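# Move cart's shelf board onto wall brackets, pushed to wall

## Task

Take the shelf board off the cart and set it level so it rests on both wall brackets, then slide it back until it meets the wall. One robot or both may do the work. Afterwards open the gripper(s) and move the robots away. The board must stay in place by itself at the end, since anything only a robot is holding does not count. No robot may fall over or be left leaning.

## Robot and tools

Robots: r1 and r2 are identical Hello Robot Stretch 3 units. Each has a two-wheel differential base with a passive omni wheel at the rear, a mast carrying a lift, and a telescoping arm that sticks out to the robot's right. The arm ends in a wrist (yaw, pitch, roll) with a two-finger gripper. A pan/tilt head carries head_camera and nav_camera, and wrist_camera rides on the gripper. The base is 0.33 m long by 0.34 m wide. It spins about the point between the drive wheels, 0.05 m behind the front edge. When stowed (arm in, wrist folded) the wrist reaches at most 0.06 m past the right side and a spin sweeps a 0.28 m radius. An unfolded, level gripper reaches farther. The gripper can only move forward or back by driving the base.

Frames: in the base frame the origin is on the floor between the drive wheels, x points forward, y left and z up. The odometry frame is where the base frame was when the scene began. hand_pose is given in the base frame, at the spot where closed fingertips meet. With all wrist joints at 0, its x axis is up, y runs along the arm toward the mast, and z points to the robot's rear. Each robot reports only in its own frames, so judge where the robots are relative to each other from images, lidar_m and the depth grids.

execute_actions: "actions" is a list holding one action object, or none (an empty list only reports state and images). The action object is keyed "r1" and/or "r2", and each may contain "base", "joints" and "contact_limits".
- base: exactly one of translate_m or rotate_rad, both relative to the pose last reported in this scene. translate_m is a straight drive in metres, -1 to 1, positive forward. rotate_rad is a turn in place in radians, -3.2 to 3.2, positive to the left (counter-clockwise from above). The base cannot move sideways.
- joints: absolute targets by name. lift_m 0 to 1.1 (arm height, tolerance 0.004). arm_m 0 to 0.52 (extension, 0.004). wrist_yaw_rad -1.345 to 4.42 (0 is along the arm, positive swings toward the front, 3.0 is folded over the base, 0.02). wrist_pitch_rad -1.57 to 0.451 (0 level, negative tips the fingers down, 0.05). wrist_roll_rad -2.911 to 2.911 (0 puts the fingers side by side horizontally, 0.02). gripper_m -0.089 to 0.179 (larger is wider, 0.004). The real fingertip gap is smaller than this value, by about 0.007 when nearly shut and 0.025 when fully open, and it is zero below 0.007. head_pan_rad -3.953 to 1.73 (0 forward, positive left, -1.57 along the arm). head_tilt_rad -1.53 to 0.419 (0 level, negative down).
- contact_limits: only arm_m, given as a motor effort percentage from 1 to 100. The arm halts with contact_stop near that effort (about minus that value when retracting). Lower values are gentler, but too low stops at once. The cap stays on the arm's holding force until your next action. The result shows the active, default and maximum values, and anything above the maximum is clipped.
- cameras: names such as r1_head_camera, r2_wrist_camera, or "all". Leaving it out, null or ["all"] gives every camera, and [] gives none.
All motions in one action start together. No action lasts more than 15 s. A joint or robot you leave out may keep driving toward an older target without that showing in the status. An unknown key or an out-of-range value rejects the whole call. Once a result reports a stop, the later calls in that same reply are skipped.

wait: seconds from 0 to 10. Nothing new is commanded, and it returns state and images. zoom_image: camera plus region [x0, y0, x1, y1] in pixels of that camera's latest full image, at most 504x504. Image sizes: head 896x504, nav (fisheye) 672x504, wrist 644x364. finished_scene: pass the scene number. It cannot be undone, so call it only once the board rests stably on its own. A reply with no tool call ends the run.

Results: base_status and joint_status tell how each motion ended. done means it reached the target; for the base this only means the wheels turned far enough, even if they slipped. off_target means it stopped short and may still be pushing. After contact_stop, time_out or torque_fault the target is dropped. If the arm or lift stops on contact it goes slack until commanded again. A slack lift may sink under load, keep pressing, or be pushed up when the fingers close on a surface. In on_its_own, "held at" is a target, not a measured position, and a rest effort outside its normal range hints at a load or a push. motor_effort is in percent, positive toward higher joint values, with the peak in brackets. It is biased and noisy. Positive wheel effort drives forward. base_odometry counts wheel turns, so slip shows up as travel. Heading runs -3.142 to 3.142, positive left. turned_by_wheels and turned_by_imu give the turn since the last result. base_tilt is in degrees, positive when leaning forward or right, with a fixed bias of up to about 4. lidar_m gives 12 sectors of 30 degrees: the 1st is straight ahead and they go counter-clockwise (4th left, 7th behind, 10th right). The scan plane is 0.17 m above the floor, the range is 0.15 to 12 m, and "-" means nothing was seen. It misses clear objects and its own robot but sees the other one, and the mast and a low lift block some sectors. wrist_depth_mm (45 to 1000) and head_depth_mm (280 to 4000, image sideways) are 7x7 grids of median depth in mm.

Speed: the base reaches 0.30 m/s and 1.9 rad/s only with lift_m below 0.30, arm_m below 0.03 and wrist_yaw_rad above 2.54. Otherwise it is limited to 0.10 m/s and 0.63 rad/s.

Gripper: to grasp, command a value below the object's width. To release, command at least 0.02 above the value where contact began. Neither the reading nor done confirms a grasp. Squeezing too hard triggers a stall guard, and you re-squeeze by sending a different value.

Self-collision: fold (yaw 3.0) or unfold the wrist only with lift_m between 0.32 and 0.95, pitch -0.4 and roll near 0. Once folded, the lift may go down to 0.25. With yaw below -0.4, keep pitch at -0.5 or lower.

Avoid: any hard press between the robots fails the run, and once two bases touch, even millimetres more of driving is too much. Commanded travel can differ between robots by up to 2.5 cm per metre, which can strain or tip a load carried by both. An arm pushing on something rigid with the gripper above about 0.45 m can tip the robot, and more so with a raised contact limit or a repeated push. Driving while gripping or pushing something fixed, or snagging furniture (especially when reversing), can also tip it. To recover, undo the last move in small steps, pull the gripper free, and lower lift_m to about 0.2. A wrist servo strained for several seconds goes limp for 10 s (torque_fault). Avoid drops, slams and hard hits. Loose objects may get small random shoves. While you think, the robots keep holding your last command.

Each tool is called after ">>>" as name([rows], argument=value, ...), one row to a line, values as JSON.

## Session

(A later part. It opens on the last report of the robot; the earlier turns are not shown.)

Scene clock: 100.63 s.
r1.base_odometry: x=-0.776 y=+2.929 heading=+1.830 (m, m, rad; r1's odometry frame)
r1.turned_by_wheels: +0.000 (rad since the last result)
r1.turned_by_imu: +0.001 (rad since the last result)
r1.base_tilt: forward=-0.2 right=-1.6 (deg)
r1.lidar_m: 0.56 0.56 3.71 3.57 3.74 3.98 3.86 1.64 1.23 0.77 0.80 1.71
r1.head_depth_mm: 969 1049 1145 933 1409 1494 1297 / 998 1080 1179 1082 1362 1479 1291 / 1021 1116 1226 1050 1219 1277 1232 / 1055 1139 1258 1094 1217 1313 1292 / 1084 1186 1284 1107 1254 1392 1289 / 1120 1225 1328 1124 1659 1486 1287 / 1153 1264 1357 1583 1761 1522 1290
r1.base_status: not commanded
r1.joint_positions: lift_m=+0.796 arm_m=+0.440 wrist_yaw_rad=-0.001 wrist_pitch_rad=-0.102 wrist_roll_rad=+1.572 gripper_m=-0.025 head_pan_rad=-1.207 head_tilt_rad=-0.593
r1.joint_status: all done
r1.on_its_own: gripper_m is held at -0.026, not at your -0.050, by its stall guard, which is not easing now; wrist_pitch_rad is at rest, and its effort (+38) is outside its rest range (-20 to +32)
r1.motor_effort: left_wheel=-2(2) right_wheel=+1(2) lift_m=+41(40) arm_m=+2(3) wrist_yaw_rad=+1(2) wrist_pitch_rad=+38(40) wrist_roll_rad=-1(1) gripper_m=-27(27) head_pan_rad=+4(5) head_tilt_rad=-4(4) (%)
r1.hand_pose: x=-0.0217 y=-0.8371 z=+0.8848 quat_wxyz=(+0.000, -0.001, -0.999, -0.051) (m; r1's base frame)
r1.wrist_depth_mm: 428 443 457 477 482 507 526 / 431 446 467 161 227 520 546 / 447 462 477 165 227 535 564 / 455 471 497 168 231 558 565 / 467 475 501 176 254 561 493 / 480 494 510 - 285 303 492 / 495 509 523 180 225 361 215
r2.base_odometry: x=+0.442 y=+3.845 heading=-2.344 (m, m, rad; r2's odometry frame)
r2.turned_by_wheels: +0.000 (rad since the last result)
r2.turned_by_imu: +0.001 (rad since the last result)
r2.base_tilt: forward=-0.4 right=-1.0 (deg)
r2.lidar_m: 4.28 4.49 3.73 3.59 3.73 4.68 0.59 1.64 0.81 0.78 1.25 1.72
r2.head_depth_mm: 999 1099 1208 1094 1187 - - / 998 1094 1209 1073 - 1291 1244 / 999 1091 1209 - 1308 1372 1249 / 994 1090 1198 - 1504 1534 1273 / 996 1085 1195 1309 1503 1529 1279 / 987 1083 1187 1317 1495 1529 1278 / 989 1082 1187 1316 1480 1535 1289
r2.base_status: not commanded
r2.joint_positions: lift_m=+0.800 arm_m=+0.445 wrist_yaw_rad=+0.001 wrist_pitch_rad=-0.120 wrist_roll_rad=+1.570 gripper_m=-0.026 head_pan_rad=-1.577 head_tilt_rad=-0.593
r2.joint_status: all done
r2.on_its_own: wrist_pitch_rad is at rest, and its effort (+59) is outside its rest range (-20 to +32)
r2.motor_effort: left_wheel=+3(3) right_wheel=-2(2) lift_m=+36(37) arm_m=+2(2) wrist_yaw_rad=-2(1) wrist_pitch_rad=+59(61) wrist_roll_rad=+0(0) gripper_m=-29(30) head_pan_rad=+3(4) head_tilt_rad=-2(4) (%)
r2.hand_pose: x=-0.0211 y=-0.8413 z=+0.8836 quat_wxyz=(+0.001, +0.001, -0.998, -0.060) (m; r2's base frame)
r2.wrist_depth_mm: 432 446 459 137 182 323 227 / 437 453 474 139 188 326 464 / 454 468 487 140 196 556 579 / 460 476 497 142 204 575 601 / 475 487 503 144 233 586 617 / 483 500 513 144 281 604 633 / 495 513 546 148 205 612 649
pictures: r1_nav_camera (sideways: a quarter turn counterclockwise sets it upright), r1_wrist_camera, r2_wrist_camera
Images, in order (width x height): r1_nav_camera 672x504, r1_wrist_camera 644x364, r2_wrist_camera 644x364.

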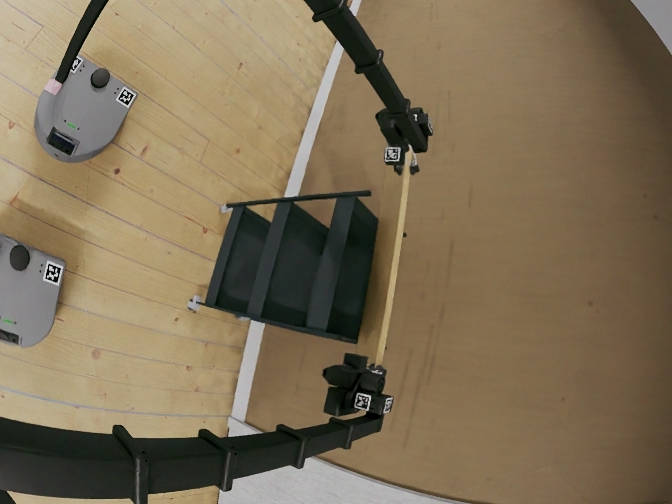

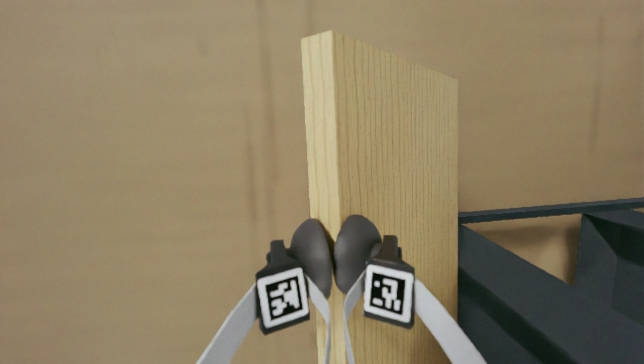

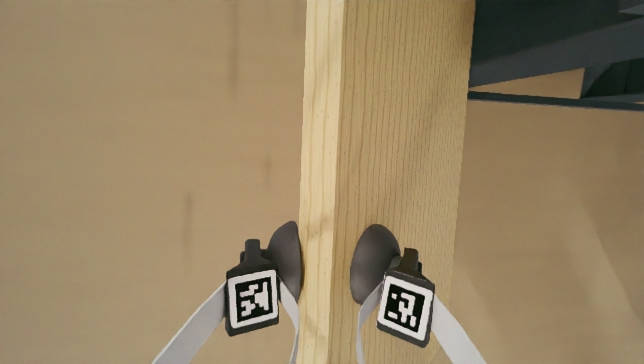

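>>> execute_actions([
  {"r2":{"joints":{"lift_m":0.652}},"r1":{"joints":{"lift_m":0.648}}},
], cameras=["r1_head_camera","r2_head_camera"])

>>> execute_actions([
  {"r2":{"joints":{"gripper_m":0.08}},"r1":{"joints":{"gripper_m":0.08}}},
], cameras=[])

>>> execute_actions([
  {"r2":{"joints":{"arm_m":0.51},"contact_limits":{"arm_m":12}},"r1":{"joints":{"arm_m":0.5},"contact_limits":{"arm_m":12}}},
], cameras=["r1_head_camera","r2_head_camera","r1_wrist_camera","r2_wrist_camera"])

Scene clock: 103.20 s.
r1.base_odometry: x=-0.776 y=+2.929 heading=+1.829 (m, m, rad; r1's odometry frame)
r1.turned_by_wheels: +0.000 (rad since the last result)
r1.turned_by_imu: +0.001 (rad since the last result)
r1.base_tilt: forward=-0.1 right=-1.6 (deg)
r1.lidar_m: 0.56 0.56 3.71 3.57 3.74 4.01 3.86 1.64 1.23 0.77 0.81 1.71
r1.head_depth_mm: 968 1053 1148 1062 - 1492 1297 / 990 1083 1183 1057 1301 1482 1295 / 1025 1114 1224 1062 1222 1270 1244 / 1060 1150 1274 1060 1228 1304 1288 / 1078 1189 1297 1061 1255 1396 1283 / 1113 1227 1365 1062 1657 1472 1294 / 1150 1273 1409 1107 1763 1527 1292
r1.base_status: not commanded
r1.joint_positions: lift_m=+0.648 arm_m=+0.440 wrist_yaw_rad=-0.001 wrist_pitch_rad=-0.047 wrist_roll_rad=+1.572 gripper_m=-0.025 head_pan_rad=-1.207 head_tilt_rad=-0.593
r1.joint_status: all done
r1.on_its_own: gripper_m is held at -0.026, not at your -0.050, by its stall guard, which is not easing now
r1.motor_effort: left_wheel=-2(2) right_wheel=+1(2) lift_m=+24(34) arm_m=+2(3) wrist_yaw_rad=+1(2) wrist_pitch_rad=+18(38) wrist_roll_rad=-1(1) gripper_m=-21(27) head_pan_rad=+4(4) head_tilt_rad=-4(4) (%)
r1.hand_pose: x=-0.0217 y=-0.8395 z=+0.7506 quat_wxyz=(+0.000, -0.001, -1.000, -0.024) (m; r1's base frame)
r1.wrist_depth_mm: 449 442 454 463 475 492 495 / 450 462 472 483 485 500 503 / 461 469 483 487 489 515 518 / 476 487 498 491 515 522 532 / 486 493 505 502 523 452 435 / 502 506 523 - 542 542 406 / 513 523 531 534 221 571 413
r2.base_odometry: x=+0.442 y=+3.845 heading=-2.344 (m, m, rad; r2's odometry frame)
r2.turned_by_wheels: +0.000 (rad since the last result)
r2.turned_by_imu: +0.001 (rad since the last result)
r2.base_tilt: forward=-0.4 right=-1.1 (deg)
r2.lidar_m: 4.28 4.47 3.71 3.57 3.75 4.68 0.59 1.64 0.81 0.79 1.25 1.73
r2.head_depth_mm: 1000 1104 1217 1072 1191 1298 1252 / 1004 1092 1210 1079 1074 1291 - / 997 1098 1206 1080 - 1355 1249 / 998 1089 1195 1067 1507 1531 1279 / 993 1085 1196 1286 1510 1532 1283 / 988 1082 1194 1332 1503 1540 1284 / 991 1075 1189 1324 1488 1536 1287
r2.base_status: not commanded
r2.joint_positions: lift_m=+0.652 arm_m=+0.445 wrist_yaw_rad=+0.001 wrist_pitch_rad=-0.053 wrist_roll_rad=+1.570 gripper_m=-0.026 head_pan_rad=-1.577 head_tilt_rad=-0.593
r2.joint_status: all done
r2.motor_effort: left_wheel=+3(3) right_wheel=-2(2) lift_m=+27(29) arm_m=+2(2) wrist_yaw_rad=+0(1) wrist_pitch_rad=+26(60) wrist_roll_rad=+0(0) gripper_m=-20(29) head_pan_rad=+3(3) head_tilt_rad=-3(2) (%)
r2.hand_pose: x=-0.0211 y=-0.8443 z=+0.7527 quat_wxyz=(+0.001, +0.001, -1.000, -0.027) (m; r2's base frame)
r2.wrist_depth_mm: 450 452 467 130 177 422 400 / 455 468 471 132 499 503 399 / 467 479 483 483 519 524 537 / 476 491 506 502 525 537 550 / 491 503 510 137 537 553 570 / 501 512 524 139 554 565 580 / 512 525 540 142 564 584 595
pictures: r1_head_camera (sideways: a quarter turn clockwise sets it upright), r2_head_camera (sideways: a quarter turn clockwise sets it upright)
Images, in order (width x height): r1_head_camera 896x504, r2_head_camera 896x504.

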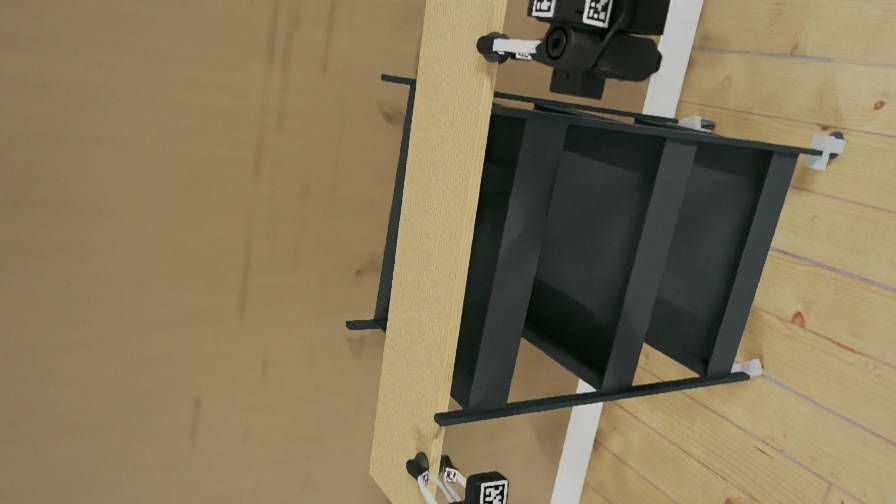

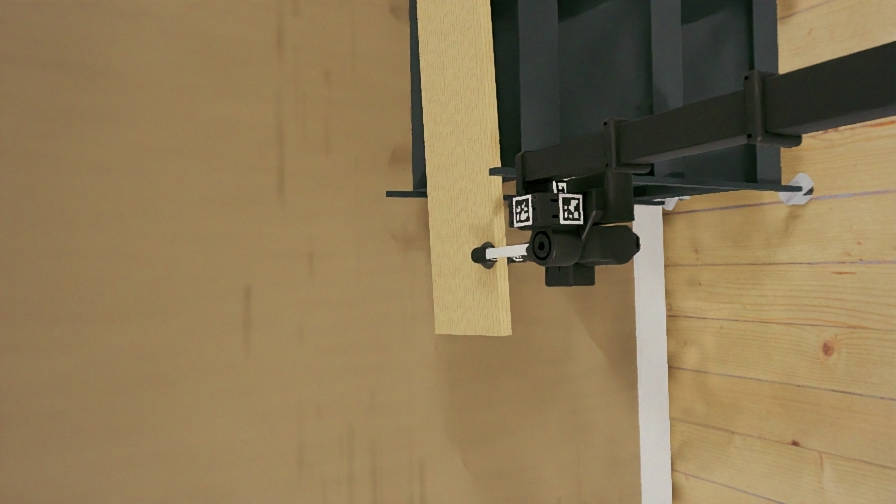

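Scene clock: 104.77 s.
r1.base_odometry: x=-0.776 y=+2.929 heading=+1.830 (m, m, rad; r1's odometry frame)
r1.turned_by_wheels: +0.000 (rad since the last result)
r1.turned_by_imu: +0.000 (rad since the last result)
r1.base_tilt: forward=-0.2 right=-1.7 (deg)
r1.lidar_m: 0.56 0.56 3.71 3.58 3.76 3.97 3.86 1.64 1.23 0.76 0.80 1.71
r1.head_depth_mm: 971 1045 1144 1046 - 1495 1289 / 997 1084 1184 1057 1302 1480 1296 / 1027 1113 1219 1056 1221 1276 1238 / 1050 1151 1271 1067 1217 1306 1285 / 1080 1184 1304 1063 1259 1392 1290 / 1124 1232 1360 1063 1657 1483 1285 / 1154 1265 1403 1117 1758 1519 1294
r1.base_status: not commanded
r1.joint_positions: lift_m=+0.648 arm_m=+0.440 wrist_yaw_rad=-0.002 wrist_pitch_rad=-0.023 wrist_roll_rad=+1.572 gripper_m=+0.080 head_pan_rad=-1.207 head_tilt_rad=-0.593
r1.joint_status: all done
r1.motor_effort: left_wheel=-2(2) right_wheel=+2(1) lift_m=+25(25) arm_m=+2(3) wrist_yaw_rad=+1(2) wrist_pitch_rad=+9(19) wrist_roll_rad=-1(1) gripper_m=+0(92) head_pan_rad=+4(5) head_tilt_rad=-4(4) (%)
r1.hand_pose: x=-0.0217 y=-0.8403 z=+0.7566 quat_wxyz=(+0.000, -0.001, -1.000, -0.012) (m; r1's base frame)
r1.wrist_depth_mm: 444 455 453 465 473 482 485 / 458 463 472 192 484 490 493 / 475 478 480 222 489 505 508 / 483 485 493 268 512 518 526 / 499 503 509 332 470 518 428 / 503 517 531 523 281 540 416 / 519 525 542 536 220 460 422
r2.base_odometry: x=+0.442 y=+3.845 heading=-2.344 (m, m, rad; r2's odometry frame)
r2.turned_by_wheels: +0.000 (rad since the last result)
r2.turned_by_imu: +0.000 (rad since the last result)
r2.base_tilt: forward=-0.4 right=-1.1 (deg)
r2.lidar_m: 4.29 4.46 3.71 3.59 3.73 4.66 0.59 1.64 0.81 0.79 1.25 1.72
r2.head_depth_mm: 1006 1097 1212 1076 1189 1297 1240 / 1002 1096 1206 1078 1075 1304 - / 999 1088 1202 1070 - 1383 1246 / 993 1094 1197 1093 1536 1529 1280 / 989 1086 1198 1286 1499 1532 1285 / 988 1080 1194 1321 1493 1523 1280 / 992 1079 1187 1317 1489 1538 1277
r2.base_status: not commanded
r2.joint_positions: lift_m=+0.652 arm_m=+0.445 wrist_yaw_rad=+0.001 wrist_pitch_rad=-0.023 wrist_roll_rad=+1.570 gripper_m=+0.080 head_pan_rad=-1.577 head_tilt_rad=-0.593
r2.joint_status: all done
r2.motor_effort: left_wheel=+3(3) right_wheel=-2(2) lift_m=+28(28) arm_m=+2(2) wrist_yaw_rad=-1(1) wrist_pitch_rad=+11(33) wrist_roll_rad=+0(0) gripper_m=+1(88) head_pan_rad=+3(4) head_tilt_rad=-2(2) (%)
r2.hand_pose: x=-0.0211 y=-0.8454 z=+0.7604 quat_wxyz=(+0.001, +0.001, -1.000, -0.012) (m; r2's base frame)
r2.wrist_depth_mm: 456 464 461 311 161 193 405 / 465 475 473 276 408 489 421 / 474 481 493 246 511 513 521 / 493 491 500 223 523 523 533 / 495 508 508 203 524 541 543 / 516 519 528 187 - 550 557 / 527 536 545 174 562 566 574
pictures: none
No camera images: the call's "cameras" was empty. Leave "cameras" out to get every camera's image.

Scene clock: 106.40 s.
r1.base_odometry: x=-0.776 y=+2.929 heading=+1.830 (m, m, rad; r1's odometry frame)
r1.turned_by_wheels: +0.000 (rad since the last result)
r1.turned_by_imu: +0.000 (rad since the last result)
r1.base_tilt: forward=-0.2 right=-1.7 (deg)
r1.lidar_m: 0.56 0.56 3.69 3.57 3.72 3.99 3.85 1.64 1.23 0.76 0.80 1.72
r1.head_depth_mm: 971 1046 1139 1067 - 1500 1286 / 995 1077 1185 1052 1353 1471 1294 / 1021 1114 1221 1067 1227 1279 1232 / 1055 1145 1270 1071 1220 1306 1290 / 1079 1184 1299 1068 1261 1393 1291 / 1114 1233 1349 1065 1660 1491 1289 / 1153 1274 1407 1112 1736 1514 1290
r1.base_status: not commanded
r1.joint_positions: lift_m=+0.648 arm_m=+0.500 wrist_yaw_rad=-0.001 wrist_pitch_rad=-0.024 wrist_roll_rad=+1.572 gripper_m=+0.080 head_pan_rad=-1.207 head_tilt_rad=-0.593
r1.joint_status: all done
r1.motor_effort: left_wheel=-2(2) right_wheel=+1(2) lift_m=+25(25) arm_m=+4(2) wrist_yaw_rad=+1(1) wrist_pitch_rad=+9(9) wrist_roll_rad=-1(1) gripper_m=-1(2) head_pan_rad=+4(4) head_tilt_rad=-4(4) (%)
r1.contact_limits: arm_m 12 (drawing in: default 17, maximum 28; extending or still: default 23, maximum 38)
r1.hand_pose: x=-0.0217 y=-0.9002 z=+0.7565 quat_wxyz=(+0.000, -0.001, -1.000, -0.012) (m; r1's base frame)
r1.wrist_depth_mm: 394 402 404 407 412 422 428 / 403 410 415 182 424 433 438 / 414 424 426 210 434 442 450 / 424 431 440 253 446 452 461 / 437 437 451 309 371 469 384 / 449 457 458 455 111 487 393 / 459 461 469 469 205 498 403
r2.base_odometry: x=+0.442 y=+3.845 heading=-2.344 (m, m, rad; r2's odometry frame)
r2.turned_by_wheels: +0.000 (rad since the last result)
r2.turned_by_imu: +0.000 (rad since the last result)
r2.base_tilt: forward=-0.5 right=-1.0 (deg)
r2.lidar_m: 4.29 4.46 3.72 3.59 3.74 4.68 0.59 1.64 0.81 0.79 1.24 1.73
r2.head_depth_mm: 1004 1098 1213 1071 1190 1292 1277 / 998 1093 1213 1081 1079 1177 - / 994 1086 1208 1116 1543 1368 1245 / 994 1085 1200 1117 1559 1539 1286 / 992 1084 1194 1271 1507 1525 1278 / 986 1085 1186 1326 1496 1542 1281 / 989 1082 1189 1315 1482 1545 1282
r2.base_status: not commanded
r2.joint_positions: lift_m=+0.652 arm_m=+0.510 wrist_yaw_rad=+0.002 wrist_pitch_rad=-0.041 wrist_roll_rad=+1.570 gripper_m=+0.080 head_pan_rad=-1.577 head_tilt_rad=-0.593
r2.joint_status: all done
r2.motor_effort: left_wheel=+4(4) right_wheel=-3(3) lift_m=+28(28) arm_m=+4(6) wrist_yaw_rad=-3(2) wrist_pitch_rad=+21(21) wrist_roll_rad=+0(0) gripper_m=-3(3) head_pan_rad=+3(3) head_tilt_rad=-4(4) (%)
r2.contact_limits: arm_m 12 (drawing in: default 20, maximum 33; extending or still: default 27, maximum 45)
r2.hand_pose: x=-0.0208 y=-0.9096 z=+0.7557 quat_wxyz=(+0.001, +0.001, -1.000, -0.021) (m; r2's base frame)
r2.wrist_depth_mm: 395 399 407 170 77 434 362 / 400 408 419 157 79 438 365 / 408 417 424 145 81 450 462 / 420 427 437 136 82 462 473 / 434 438 446 127 273 479 484 / 440 446 461 120 84 489 506 / 451 464 469 113 86 506 516
pictures: r1_head_camera (sideways: a quarter turn clockwise sets it upright), r1_wrist_camera, r2_head_camera (sideways: a quarter turn clockwise sets it upright), r2_wrist_camera
Images, in order (width x height): r1_head_camera 896x504, r1_wrist_camera 644x364, r2_head_camera 896x504, r2_wrist_camera 644x364.

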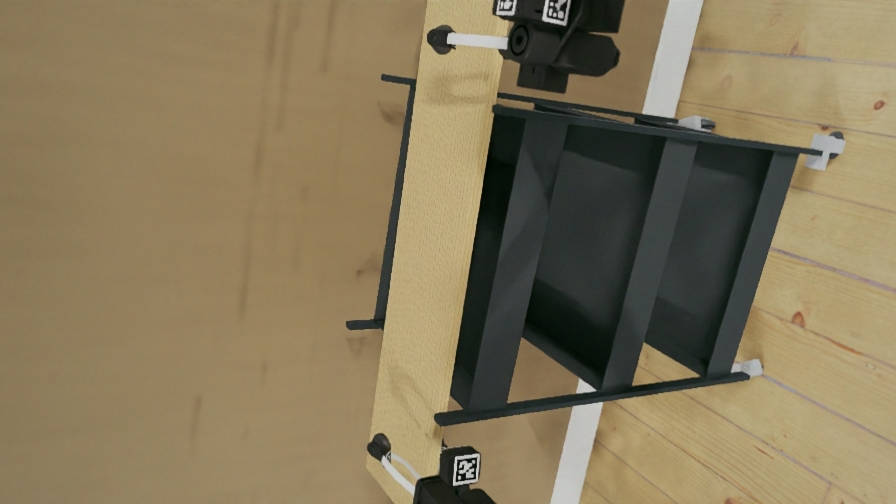

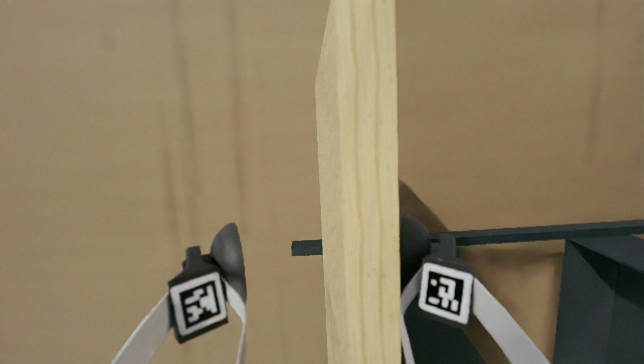

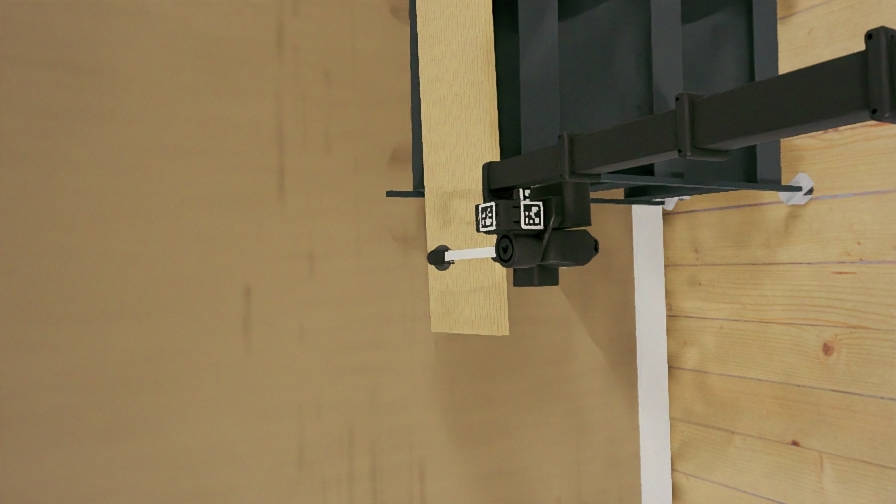

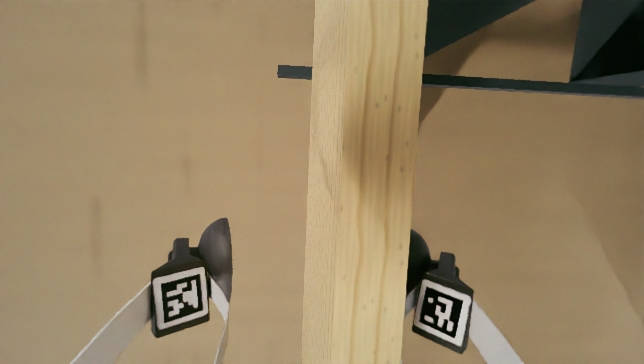

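>>> execute_actions([
  {"r2":{"joints":{"gripper_m":-0.03}},"r1":{"joints":{"gripper_m":-0.03}}},
], cameras=["r1_head_camera","r2_head_camera"])

>>> execute_actions([
  {"r2":{"joints":{"lift_m":0.80}},"r1":{"joints":{"lift_m":0.797}}},
], cameras=["r1_wrist_camera","r2_wrist_camera","r1_nav_camera"])

Scene clock: 108.20 s.
r1.base_odometry: x=-0.776 y=+2.929 heading=+1.830 (m, m, rad; r1's odometry frame)
r1.turned_by_wheels: +0.000 (rad since the last result)
r1.turned_by_imu: +0.000 (rad since the last result)
r1.base_tilt: forward=-0.2 right=-1.7 (deg)
r1.lidar_m: 0.56 0.56 3.69 3.56 3.76 3.99 3.85 1.64 1.23 0.77 0.81 1.71
r1.head_depth_mm: 968 1047 1140 1071 - 1511 1291 / 996 1081 1178 1061 1350 1483 1295 / 1021 1114 1222 1058 1218 1267 1234 / 1051 1154 1266 1088 1220 1301 1281 / 1083 1185 1287 1053 1260 1389 1292 / 1121 1226 1345 1094 1656 1491 1297 / 1153 1270 1396 1099 1741 1528 1288
r1.base_status: not commanded
r1.joint_positions: lift_m=+0.648 arm_m=+0.500 wrist_yaw_rad=-0.001 wrist_pitch_rad=-0.040 wrist_roll_rad=+1.572 gripper_m=-0.028 head_pan_rad=-1.207 head_tilt_rad=-0.593
r1.joint_status: all done
r1.motor_effort: left_wheel=-2(2) right_wheel=+1(2) lift_m=+25(25) arm_m=+3(3) wrist_yaw_rad=+1(1) wrist_pitch_rad=+15(16) wrist_roll_rad=-1(1) gripper_m=-32(99) head_pan_rad=+4(4) head_tilt_rad=-4(5) (%)
r1.hand_pose: x=-0.0217 y=-0.8998 z=+0.7522 quat_wxyz=(+0.000, -0.001, -1.000, -0.021) (m; r1's base frame)
r1.wrist_depth_mm: 395 398 406 100 413 424 438 / 399 405 412 102 428 437 446 / 407 410 426 104 436 453 457 / 421 423 432 106 444 470 472 / 435 431 446 108 461 468 383 / 443 445 452 110 479 484 392 / 460 458 474 113 209 501 406
r2.base_odometry: x=+0.442 y=+3.845 heading=-2.344 (m, m, rad; r2's odometry frame)
r2.turned_by_wheels: +0.000 (rad since the last result)
r2.turned_by_imu: +0.000 (rad since the last result)
r2.base_tilt: forward=-0.4 right=-1.0 (deg)
r2.lidar_m: 4.29 4.48 3.70 3.58 3.74 4.68 0.59 1.63 0.81 0.79 1.25 1.72
r2.head_depth_mm: 1005 1105 1214 1072 1191 1296 1259 / 1002 1094 1213 1081 1076 1175 - / 1001 1088 1201 1113 1535 1375 1248 / 991 1086 1195 1120 1558 1532 1282 / 992 1085 1197 1274 1499 1531 1274 / 992 1081 1186 1331 1496 1529 1288 / 981 1077 1181 1315 1474 1532 1281
r2.base_status: not commanded
r2.joint_positions: lift_m=+0.652 arm_m=+0.510 wrist_yaw_rad=+0.003 wrist_pitch_rad=-0.050 wrist_roll_rad=+1.570 gripper_m=-0.029 head_pan_rad=-1.577 head_tilt_rad=-0.593
r2.joint_status: all done
r2.motor_effort: left_wheel=+5(5) right_wheel=-3(4) lift_m=+28(29) arm_m=+3(4) wrist_yaw_rad=-3(4) wrist_pitch_rad=+25(27) wrist_roll_rad=+0(0) gripper_m=-25(100) head_pan_rad=+3(3) head_tilt_rad=-2(3) (%)
r2.hand_pose: x=-0.0206 y=-0.9094 z=+0.7535 quat_wxyz=(+0.001, +0.002, -1.000, -0.026) (m; r2's base frame)
r2.wrist_depth_mm: 390 402 410 76 186 432 360 / 401 411 415 78 432 446 364 / 407 418 427 79 444 456 467 / 417 428 435 81 459 471 479 / 430 438 448 82 464 476 488 / 438 448 - 84 481 494 511 / 441 454 473 85 495 507 518
pictures: r1_head_camera (sideways: a quarter turn clockwise sets it upright), r2_head_camera (sideways: a quarter turn clockwise sets it upright)
Images, in order (width x height): r1_head_camera 896x504, r2_head_camera 896x504.

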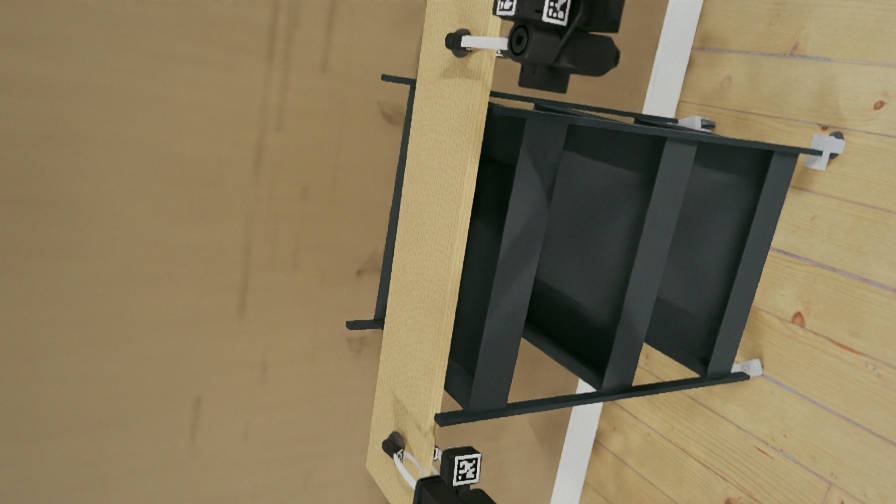

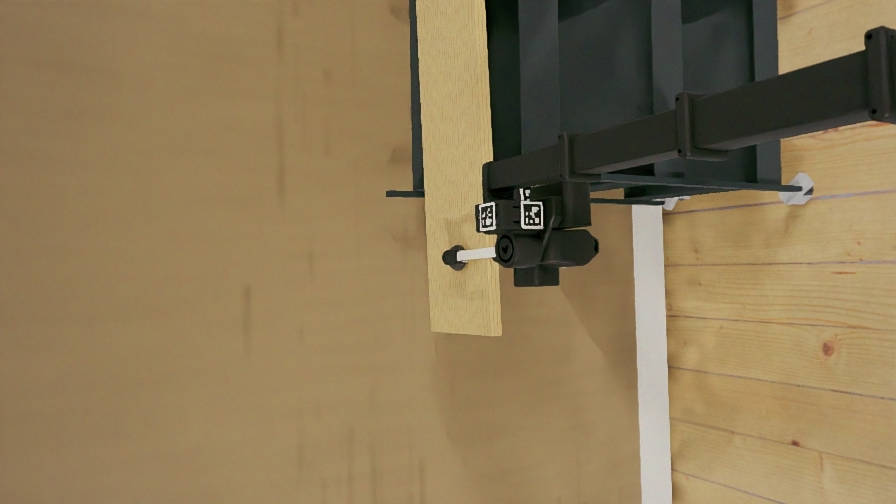

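Scene clock: 110.40 s.
r1.base_odometry: x=-0.776 y=+2.929 heading=+1.830 (m, m, rad; r1's odometry frame)
r1.turned_by_wheels: +0.000 (rad since the last result)
r1.turned_by_imu: +0.000 (rad since the last result)
r1.base_tilt: forward=-0.1 right=-1.7 (deg)
r1.lidar_m: 0.56 0.56 3.71 3.57 3.72 4.01 3.85 1.64 1.23 0.76 0.81 1.71
r1.head_depth_mm: 967 1049 1141 1284 1398 1498 1300 / 997 1078 1168 1174 1365 1472 1292 / 1022 1117 1202 1140 1219 1280 1236 / 1053 1148 1226 1187 1218 1300 1286 / 1084 1184 1266 1186 1258 1392 1283 / 1115 1224 1324 1443 1653 1480 1297 / 1154 1271 1336 1598 1755 1520 1285
r1.base_status: not commanded
r1.joint_positions: lift_m=+0.796 arm_m=+0.500 wrist_yaw_rad=-0.001 wrist_pitch_rad=-0.110 wrist_roll_rad=+1.572 gripper_m=-0.018 head_pan_rad=-1.207 head_tilt_rad=-0.593
r1.joint_status: all done
r1.on_its_own: gripper_m is held at -0.020, not at your -0.030, by its stall guard, which is still easing; wrist_pitch_rad is at rest, and its effort (+42) is outside its rest range (-20 to +32)
r1.motor_effort: left_wheel=-2(2) right_wheel=+2(2) lift_m=+41(42) arm_m=+2(1) wrist_yaw_rad=+1(1) wrist_pitch_rad=+42(44) wrist_roll_rad=-1(1) gripper_m=-32(35) head_pan_rad=+4(5) head_tilt_rad=-4(4) (%)
r1.hand_pose: x=-0.0217 y=-0.8967 z=+0.8827 quat_wxyz=(+0.000, -0.001, -0.998, -0.056) (m; r1's base frame)
r1.wrist_depth_mm: 377 386 402 99 433 451 474 / 383 398 409 102 441 461 487 / 390 406 420 104 450 478 494 / 404 421 428 106 471 486 503 / 413 425 440 109 470 487 515 / 421 434 452 110 - 296 438 / 430 449 469 113 498 338 213
r2.base_odometry: x=+0.442 y=+3.845 heading=-2.344 (m, m, rad; r2's odometry frame)
r2.turned_by_wheels: +0.000 (rad since the last result)
r2.turned_by_imu: +0.000 (rad since the last result)
r2.base_tilt: forward=-0.4 right=-1.0 (deg)
r2.lidar_m: 4.29 4.49 3.70 3.58 3.75 4.67 0.59 1.64 0.81 0.79 1.25 1.73
r2.head_depth_mm: 1008 1104 1219 1168 1190 - - / 999 1095 1203 1078 - 1300 1246 / 998 1093 1192 - 1315 1371 1242 / 995 1085 1199 1378 1517 1522 1268 / 991 1086 1193 1333 1509 1537 1276 / 986 1080 1197 1322 1483 1534 1281 / 991 1082 1183 1311 1480 1534 1287
r2.base_status: not commanded
r2.joint_positions: lift_m=+0.800 arm_m=+0.510 wrist_yaw_rad=+0.003 wrist_pitch_rad=-0.118 wrist_roll_rad=+1.570 gripper_m=-0.023 head_pan_rad=-1.577 head_tilt_rad=-0.593
r2.joint_status: all done
r2.on_its_own: gripper_m is held at -0.024, not at your -0.030, by its stall guard, which is not easing now; wrist_pitch_rad is at rest, and its effort (+58) is outside its rest range (-20 to +32)
r2.motor_effort: left_wheel=+4(5) right_wheel=-3(4) lift_m=+37(34) arm_m=+3(3) wrist_yaw_rad=-2(3) wrist_pitch_rad=+58(60) wrist_roll_rad=+0(0) gripper_m=-27(29) head_pan_rad=+3(3) head_tilt_rad=-3(3) (%)
r2.hand_pose: x=-0.0206 y=-0.9063 z=+0.8841 quat_wxyz=(+0.001, +0.002, -0.998, -0.059) (m; r2's base frame)
r2.wrist_depth_mm: 376 388 405 78 428 344 211 / 387 397 412 80 376 370 408 / 394 405 428 81 463 484 507 / 402 415 432 82 472 492 522 / 412 427 441 84 493 506 532 / 418 436 448 85 509 529 550 / 431 448 470 87 509 541 572
pictures: r1_nav_camera (sideways: a quarter turn counterclockwise sets it upright), r1_wrist_camera, r2_wrist_camera
Images, in order (width x height): r1_nav_camera 672x504, r1_wrist_camera 644x364, r2_wrist_camera 644x364.

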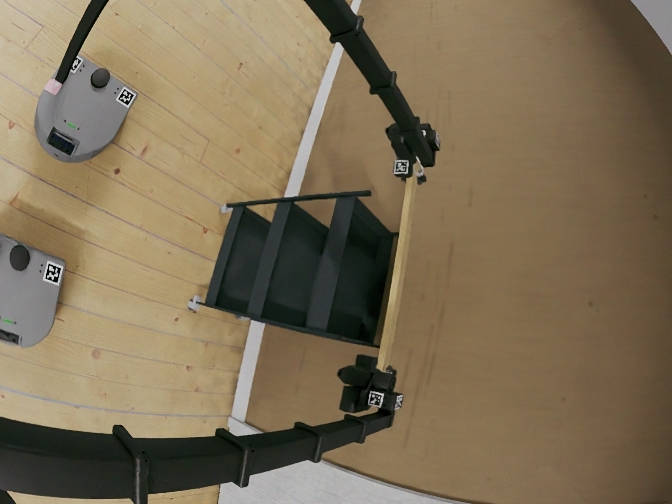

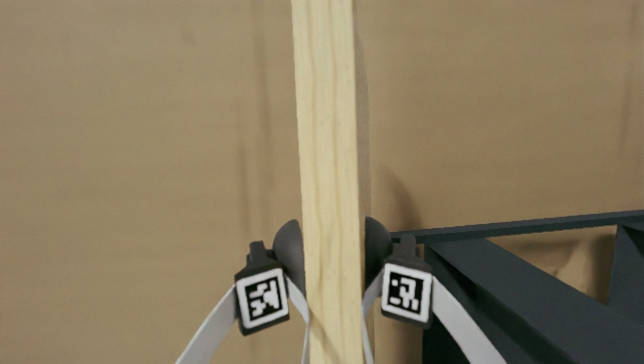

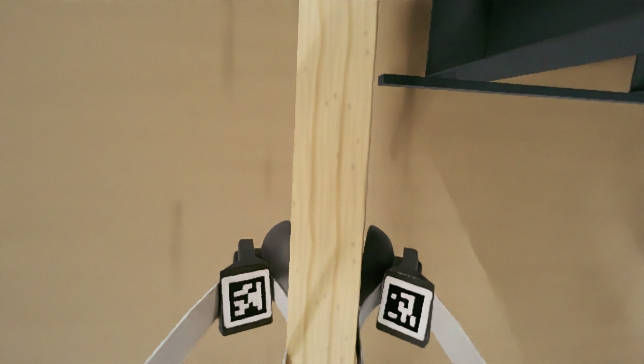

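>>> execute_actions([
  {"r2":{"joints":{"lift_m":0.84,"head_pan_rad":-0.9,"head_tilt_rad":-0.2}},"r1":{"joints":{"lift_m":0.837,"head_pan_rad":-0.6,"head_tilt_rad":-0.2}}},
], cameras=[])

>>> execute_actions([
  {"r2":{"base":{"translate_m":0.8}},"r1":{"base":{"translate_m":0.8}}},
], cameras=["r1_head_camera","r2_head_camera","r2_nav_camera"])

Scene clock: 111.87 s.
r1.base_odometry: x=-0.776 y=+2.929 heading=+1.829 (m, m, rad; r1's odometry frame)
r1.turned_by_wheels: +0.000 (rad since the last result)
r1.turned_by_imu: +0.000 (rad since the last result)
r1.base_tilt: forward=-0.2 right=-1.6 (deg)
r1.lidar_m: 0.56 0.56 3.71 3.58 3.71 3.99 3.84 1.64 1.23 0.76 0.80 1.71
r1.head_depth_mm: 1280 1293 1332 1368 1344 1439 1495 / 1397 1443 1474 1520 816 1605 1640 / 1559 1595 1632 1693 1651 1810 1752 / 1722 1794 1864 1925 1899 2053 1819 / 1979 2085 2144 2223 2278 2199 1827 / 2293 2392 2490 2612 2748 559 1827 / 2639 2848 3064 3231 3264 520 1830
r1.base_status: not commanded
r1.joint_positions: lift_m=+0.836 arm_m=+0.500 wrist_yaw_rad=-0.001 wrist_pitch_rad=-0.110 wrist_roll_rad=+1.572 gripper_m=-0.012 head_pan_rad=-0.607 head_tilt_rad=-0.211
r1.joint_status: all done
r1.on_its_own: gripper_m is held at -0.013, not at your -0.030, by its stall guard, which is not easing now; wrist_pitch_rad is at rest, and its effort (+41) is outside its rest range (-20 to +32)
r1.motor_effort: left_wheel=-2(2) right_wheel=+2(1) lift_m=+41(44) arm_m=+2(2) wrist_yaw_rad=+0(1) wrist_pitch_rad=+41(42) wrist_roll_rad=-1(1) gripper_m=-29(30) head_pan_rad=+5(43) head_tilt_rad=+7(37) (%)
r1.hand_pose: x=-0.0217 y=-0.8967 z=+0.9228 quat_wxyz=(+0.000, -0.001, -0.998, -0.055) (m; r1's base frame)
r1.wrist_depth_mm: 377 387 398 100 435 447 466 / 389 397 409 102 443 465 484 / 394 407 424 104 453 475 497 / 400 414 433 107 466 486 506 / 411 428 436 108 476 396 526 / 421 435 448 111 - 403 273 / 432 450 469 113 502 396 283
r2.base_odometry: x=+0.442 y=+3.845 heading=-2.344 (m, m, rad; r2's odometry frame)
r2.turned_by_wheels: +0.000 (rad since the last result)
r2.turned_by_imu: +0.000 (rad since the last result)
r2.base_tilt: forward=-0.5 right=-1.0 (deg)
r2.lidar_m: 4.30 4.48 3.71 3.57 3.73 4.67 0.59 1.64 0.81 0.79 1.25 1.72
r2.head_depth_mm: 1090 1121 1150 1178 1215 1257 1290 / 1158 1186 1220 1262 1294 1344 1395 / 1238 1281 1313 1357 1404 1452 1510 / 1328 1381 1416 1475 1520 1569 1626 / 1427 1492 1544 1601 1675 1736 1732 / 1562 1627 1687 1762 1826 1902 1821 / 1709 1795 1874 1934 2067 2137 1822
r2.base_status: not commanded
r2.joint_positions: lift_m=+0.840 arm_m=+0.510 wrist_yaw_rad=+0.003 wrist_pitch_rad=-0.117 wrist_roll_rad=+1.570 gripper_m=-0.023 head_pan_rad=-0.907 head_tilt_rad=-0.211
r2.joint_status: all done
r2.on_its_own: gripper_m is held at -0.024, not at your -0.030, by its stall guard, which is not easing now; wrist_pitch_rad is at rest, and its effort (+58) is outside its rest range (-20 to +32)
r2.motor_effort: left_wheel=+4(4) right_wheel=-3(3) lift_m=+36(44) arm_m=+2(3) wrist_yaw_rad=-3(2) wrist_pitch_rad=+58(58) wrist_roll_rad=+0(0) gripper_m=-28(27) head_pan_rad=+3(30) head_tilt_rad=+4(19) (%)
r2.hand_pose: x=-0.0206 y=-0.9063 z=+0.9242 quat_wxyz=(+0.001, +0.002, -0.998, -0.059) (m; r2's base frame)
r2.wrist_depth_mm: 378 390 407 78 435 362 289 / 385 399 416 79 439 372 396 / 394 404 425 81 459 479 507 / 405 416 432 82 474 492 520 / 412 426 445 84 490 512 535 / 418 435 450 86 506 522 552 / 433 441 471 87 512 541 561
pictures: none
No camera images: the call's "cameras" was empty. Leave "cameras" out to get every camera's image.

Scene clock: 121.10 s.
r1.base_odometry: x=-0.980 y=+3.702 heading=+1.829 (m, m, rad; r1's odometry frame)
r1.turned_by_wheels: +0.000 (rad since the last result)
r1.turned_by_imu: -0.003 (rad since the last result)
r1.base_tilt: forward=-0.2 right=-1.6 (deg)
r1.lidar_m: 0.56 0.56 3.70 3.57 3.71 4.83 4.56 1.69 0.83 1.20 1.24 1.72
r1.head_depth_mm: 1276 1308 1337 1387 1330 1448 1490 / 1396 1423 1467 1528 810 1604 1639 / 1558 1598 1636 1702 1687 1794 1751 / 1725 1786 1851 1912 1929 2047 1813 / 1956 2048 2127 2164 2260 2219 1812 / 2275 2405 2483 2623 2772 556 1818 / 2693 2823 2974 3193 3226 520 1832
r1.base_status: done
r1.joint_positions: lift_m=+0.836 arm_m=+0.500 wrist_yaw_rad=+0.000 wrist_pitch_rad=-0.110 wrist_roll_rad=+1.572 gripper_m=-0.012 head_pan_rad=-0.607 head_tilt_rad=-0.211
r1.joint_status: not commanded
r1.on_its_own: gripper_m is held at -0.013, not at your -0.030, by its stall guard, which is not easing now; wrist_pitch_rad is at rest, and its effort (+41) is outside its rest range (-20 to +32)
r1.motor_effort: left_wheel=-2(3) right_wheel=+1(7) lift_m=+41(41) arm_m=+2(3) wrist_yaw_rad=-1(1) wrist_pitch_rad=+41(41) wrist_roll_rad=-1(1) gripper_m=-29(29) head_pan_rad=+4(5) head_tilt_rad=+7(7) (%)
r1.hand_pose: x=-0.0214 y=-0.8967 z=+0.9228 quat_wxyz=(+0.000, +0.000, -0.998, -0.055) (m; r1's base frame)
r1.wrist_depth_mm: 385 397 412 100 445 462 482 / 388 402 415 102 458 473 491 / 399 415 429 104 463 483 504 / 408 425 437 107 475 500 521 / 422 438 446 108 487 510 530 / 428 442 457 111 - 524 566 / 442 453 482 113 520 551 566
r2.base_odometry: x=-0.117 y=+3.272 heading=-2.343 (m, m, rad; r2's odometry frame)
r2.turned_by_wheels: +0.000 (rad since the last result)
r2.turned_by_imu: +0.000 (rad since the last result)
r2.base_tilt: forward=-0.4 right=-1.0 (deg)
r2.lidar_m: 3.49 3.62 3.70 3.57 3.73 5.17 0.59 1.21 1.25 1.21 1.26 1.73
r2.head_depth_mm: 1097 1121 1150 1188 1227 1265 1299 / 1170 1201 1230 1273 1307 1351 1391 / 1254 1285 1327 1362 1422 1468 1511 / 1341 1375 1425 1463 1542 1585 1624 / 1448 1494 1543 1613 1686 1735 1730 / 1563 1633 1708 1770 1837 1930 1808 / 1725 1800 1873 1952 2045 2151 1818
r2.base_status: done
r2.joint_positions: lift_m=+0.840 arm_m=+0.510 wrist_yaw_rad=+0.003 wrist_pitch_rad=-0.117 wrist_roll_rad=+1.570 gripper_m=-0.023 head_pan_rad=-0.907 head_tilt_rad=-0.211
r2.joint_status: not commanded
r2.on_its_own: gripper_m is held at -0.024, not at your -0.030, by its stall guard, which is not easing now; wrist_pitch_rad is at rest, and its effort (+57) is outside its rest range (-20 to +32)
r2.motor_effort: left_wheel=+4(9) right_wheel=-3(5) lift_m=+36(37) arm_m=+2(3) wrist_yaw_rad=-2(3) wrist_pitch_rad=+57(58) wrist_roll_rad=+0(0) gripper_m=-28(28) head_pan_rad=+3(3) head_tilt_rad=+3(4) (%)
r2.hand_pose: x=-0.0205 y=-0.9063 z=+0.9242 quat_wxyz=(+0.001, +0.002, -0.998, -0.059) (m; r2's base frame)
r2.wrist_depth_mm: 384 393 415 78 445 464 483 / 395 404 425 80 456 480 499 / 399 414 433 81 475 493 516 / 405 425 441 83 480 504 530 / 423 427 450 84 496 521 545 / 428 444 454 85 518 535 560 / 438 451 476 87 526 548 576
pictures: r1_head_camera (sideways: a quarter turn clockwise sets it upright), r2_head_camera (sideways: a quarter turn clockwise sets it upright), r2_nav_camera (sideways: a quarter turn counterclockwise sets it upright)
Images, in order (width x height): r1_head_camera 896x504, r2_head_camera 896x504, r2_nav_camera 672x504.

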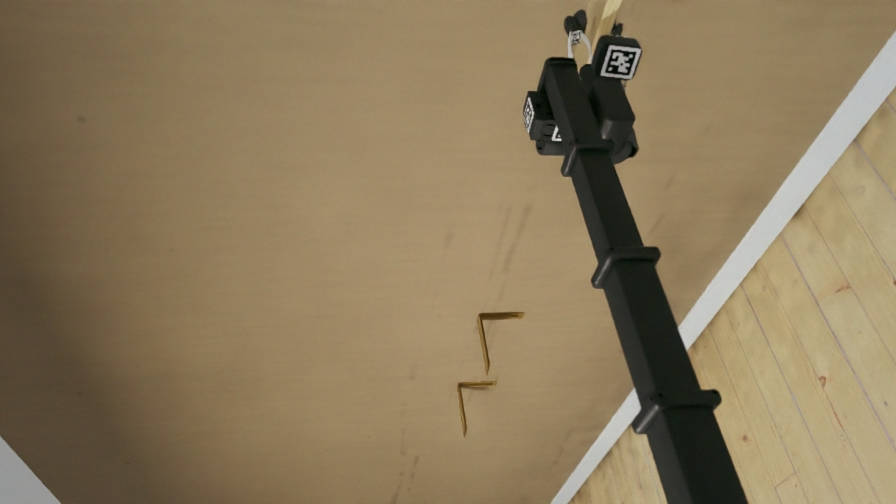

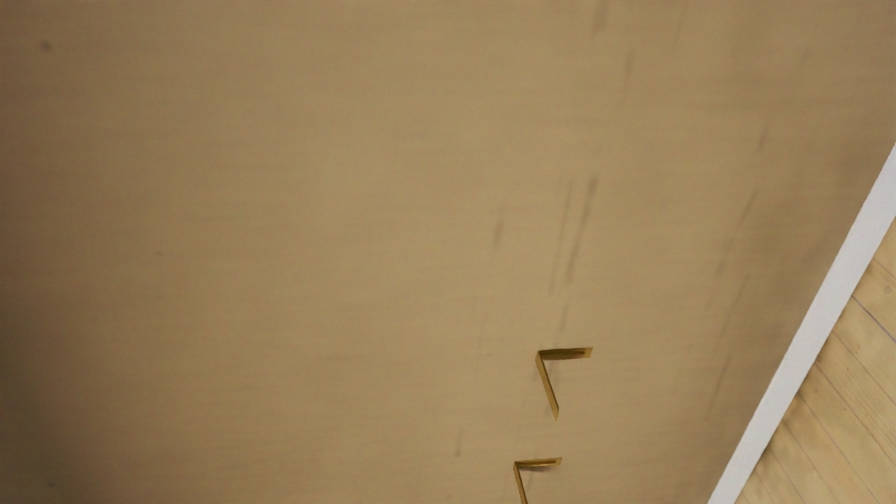

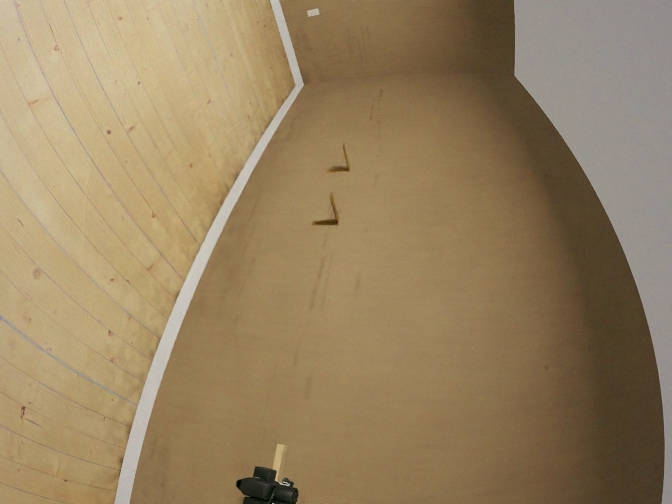

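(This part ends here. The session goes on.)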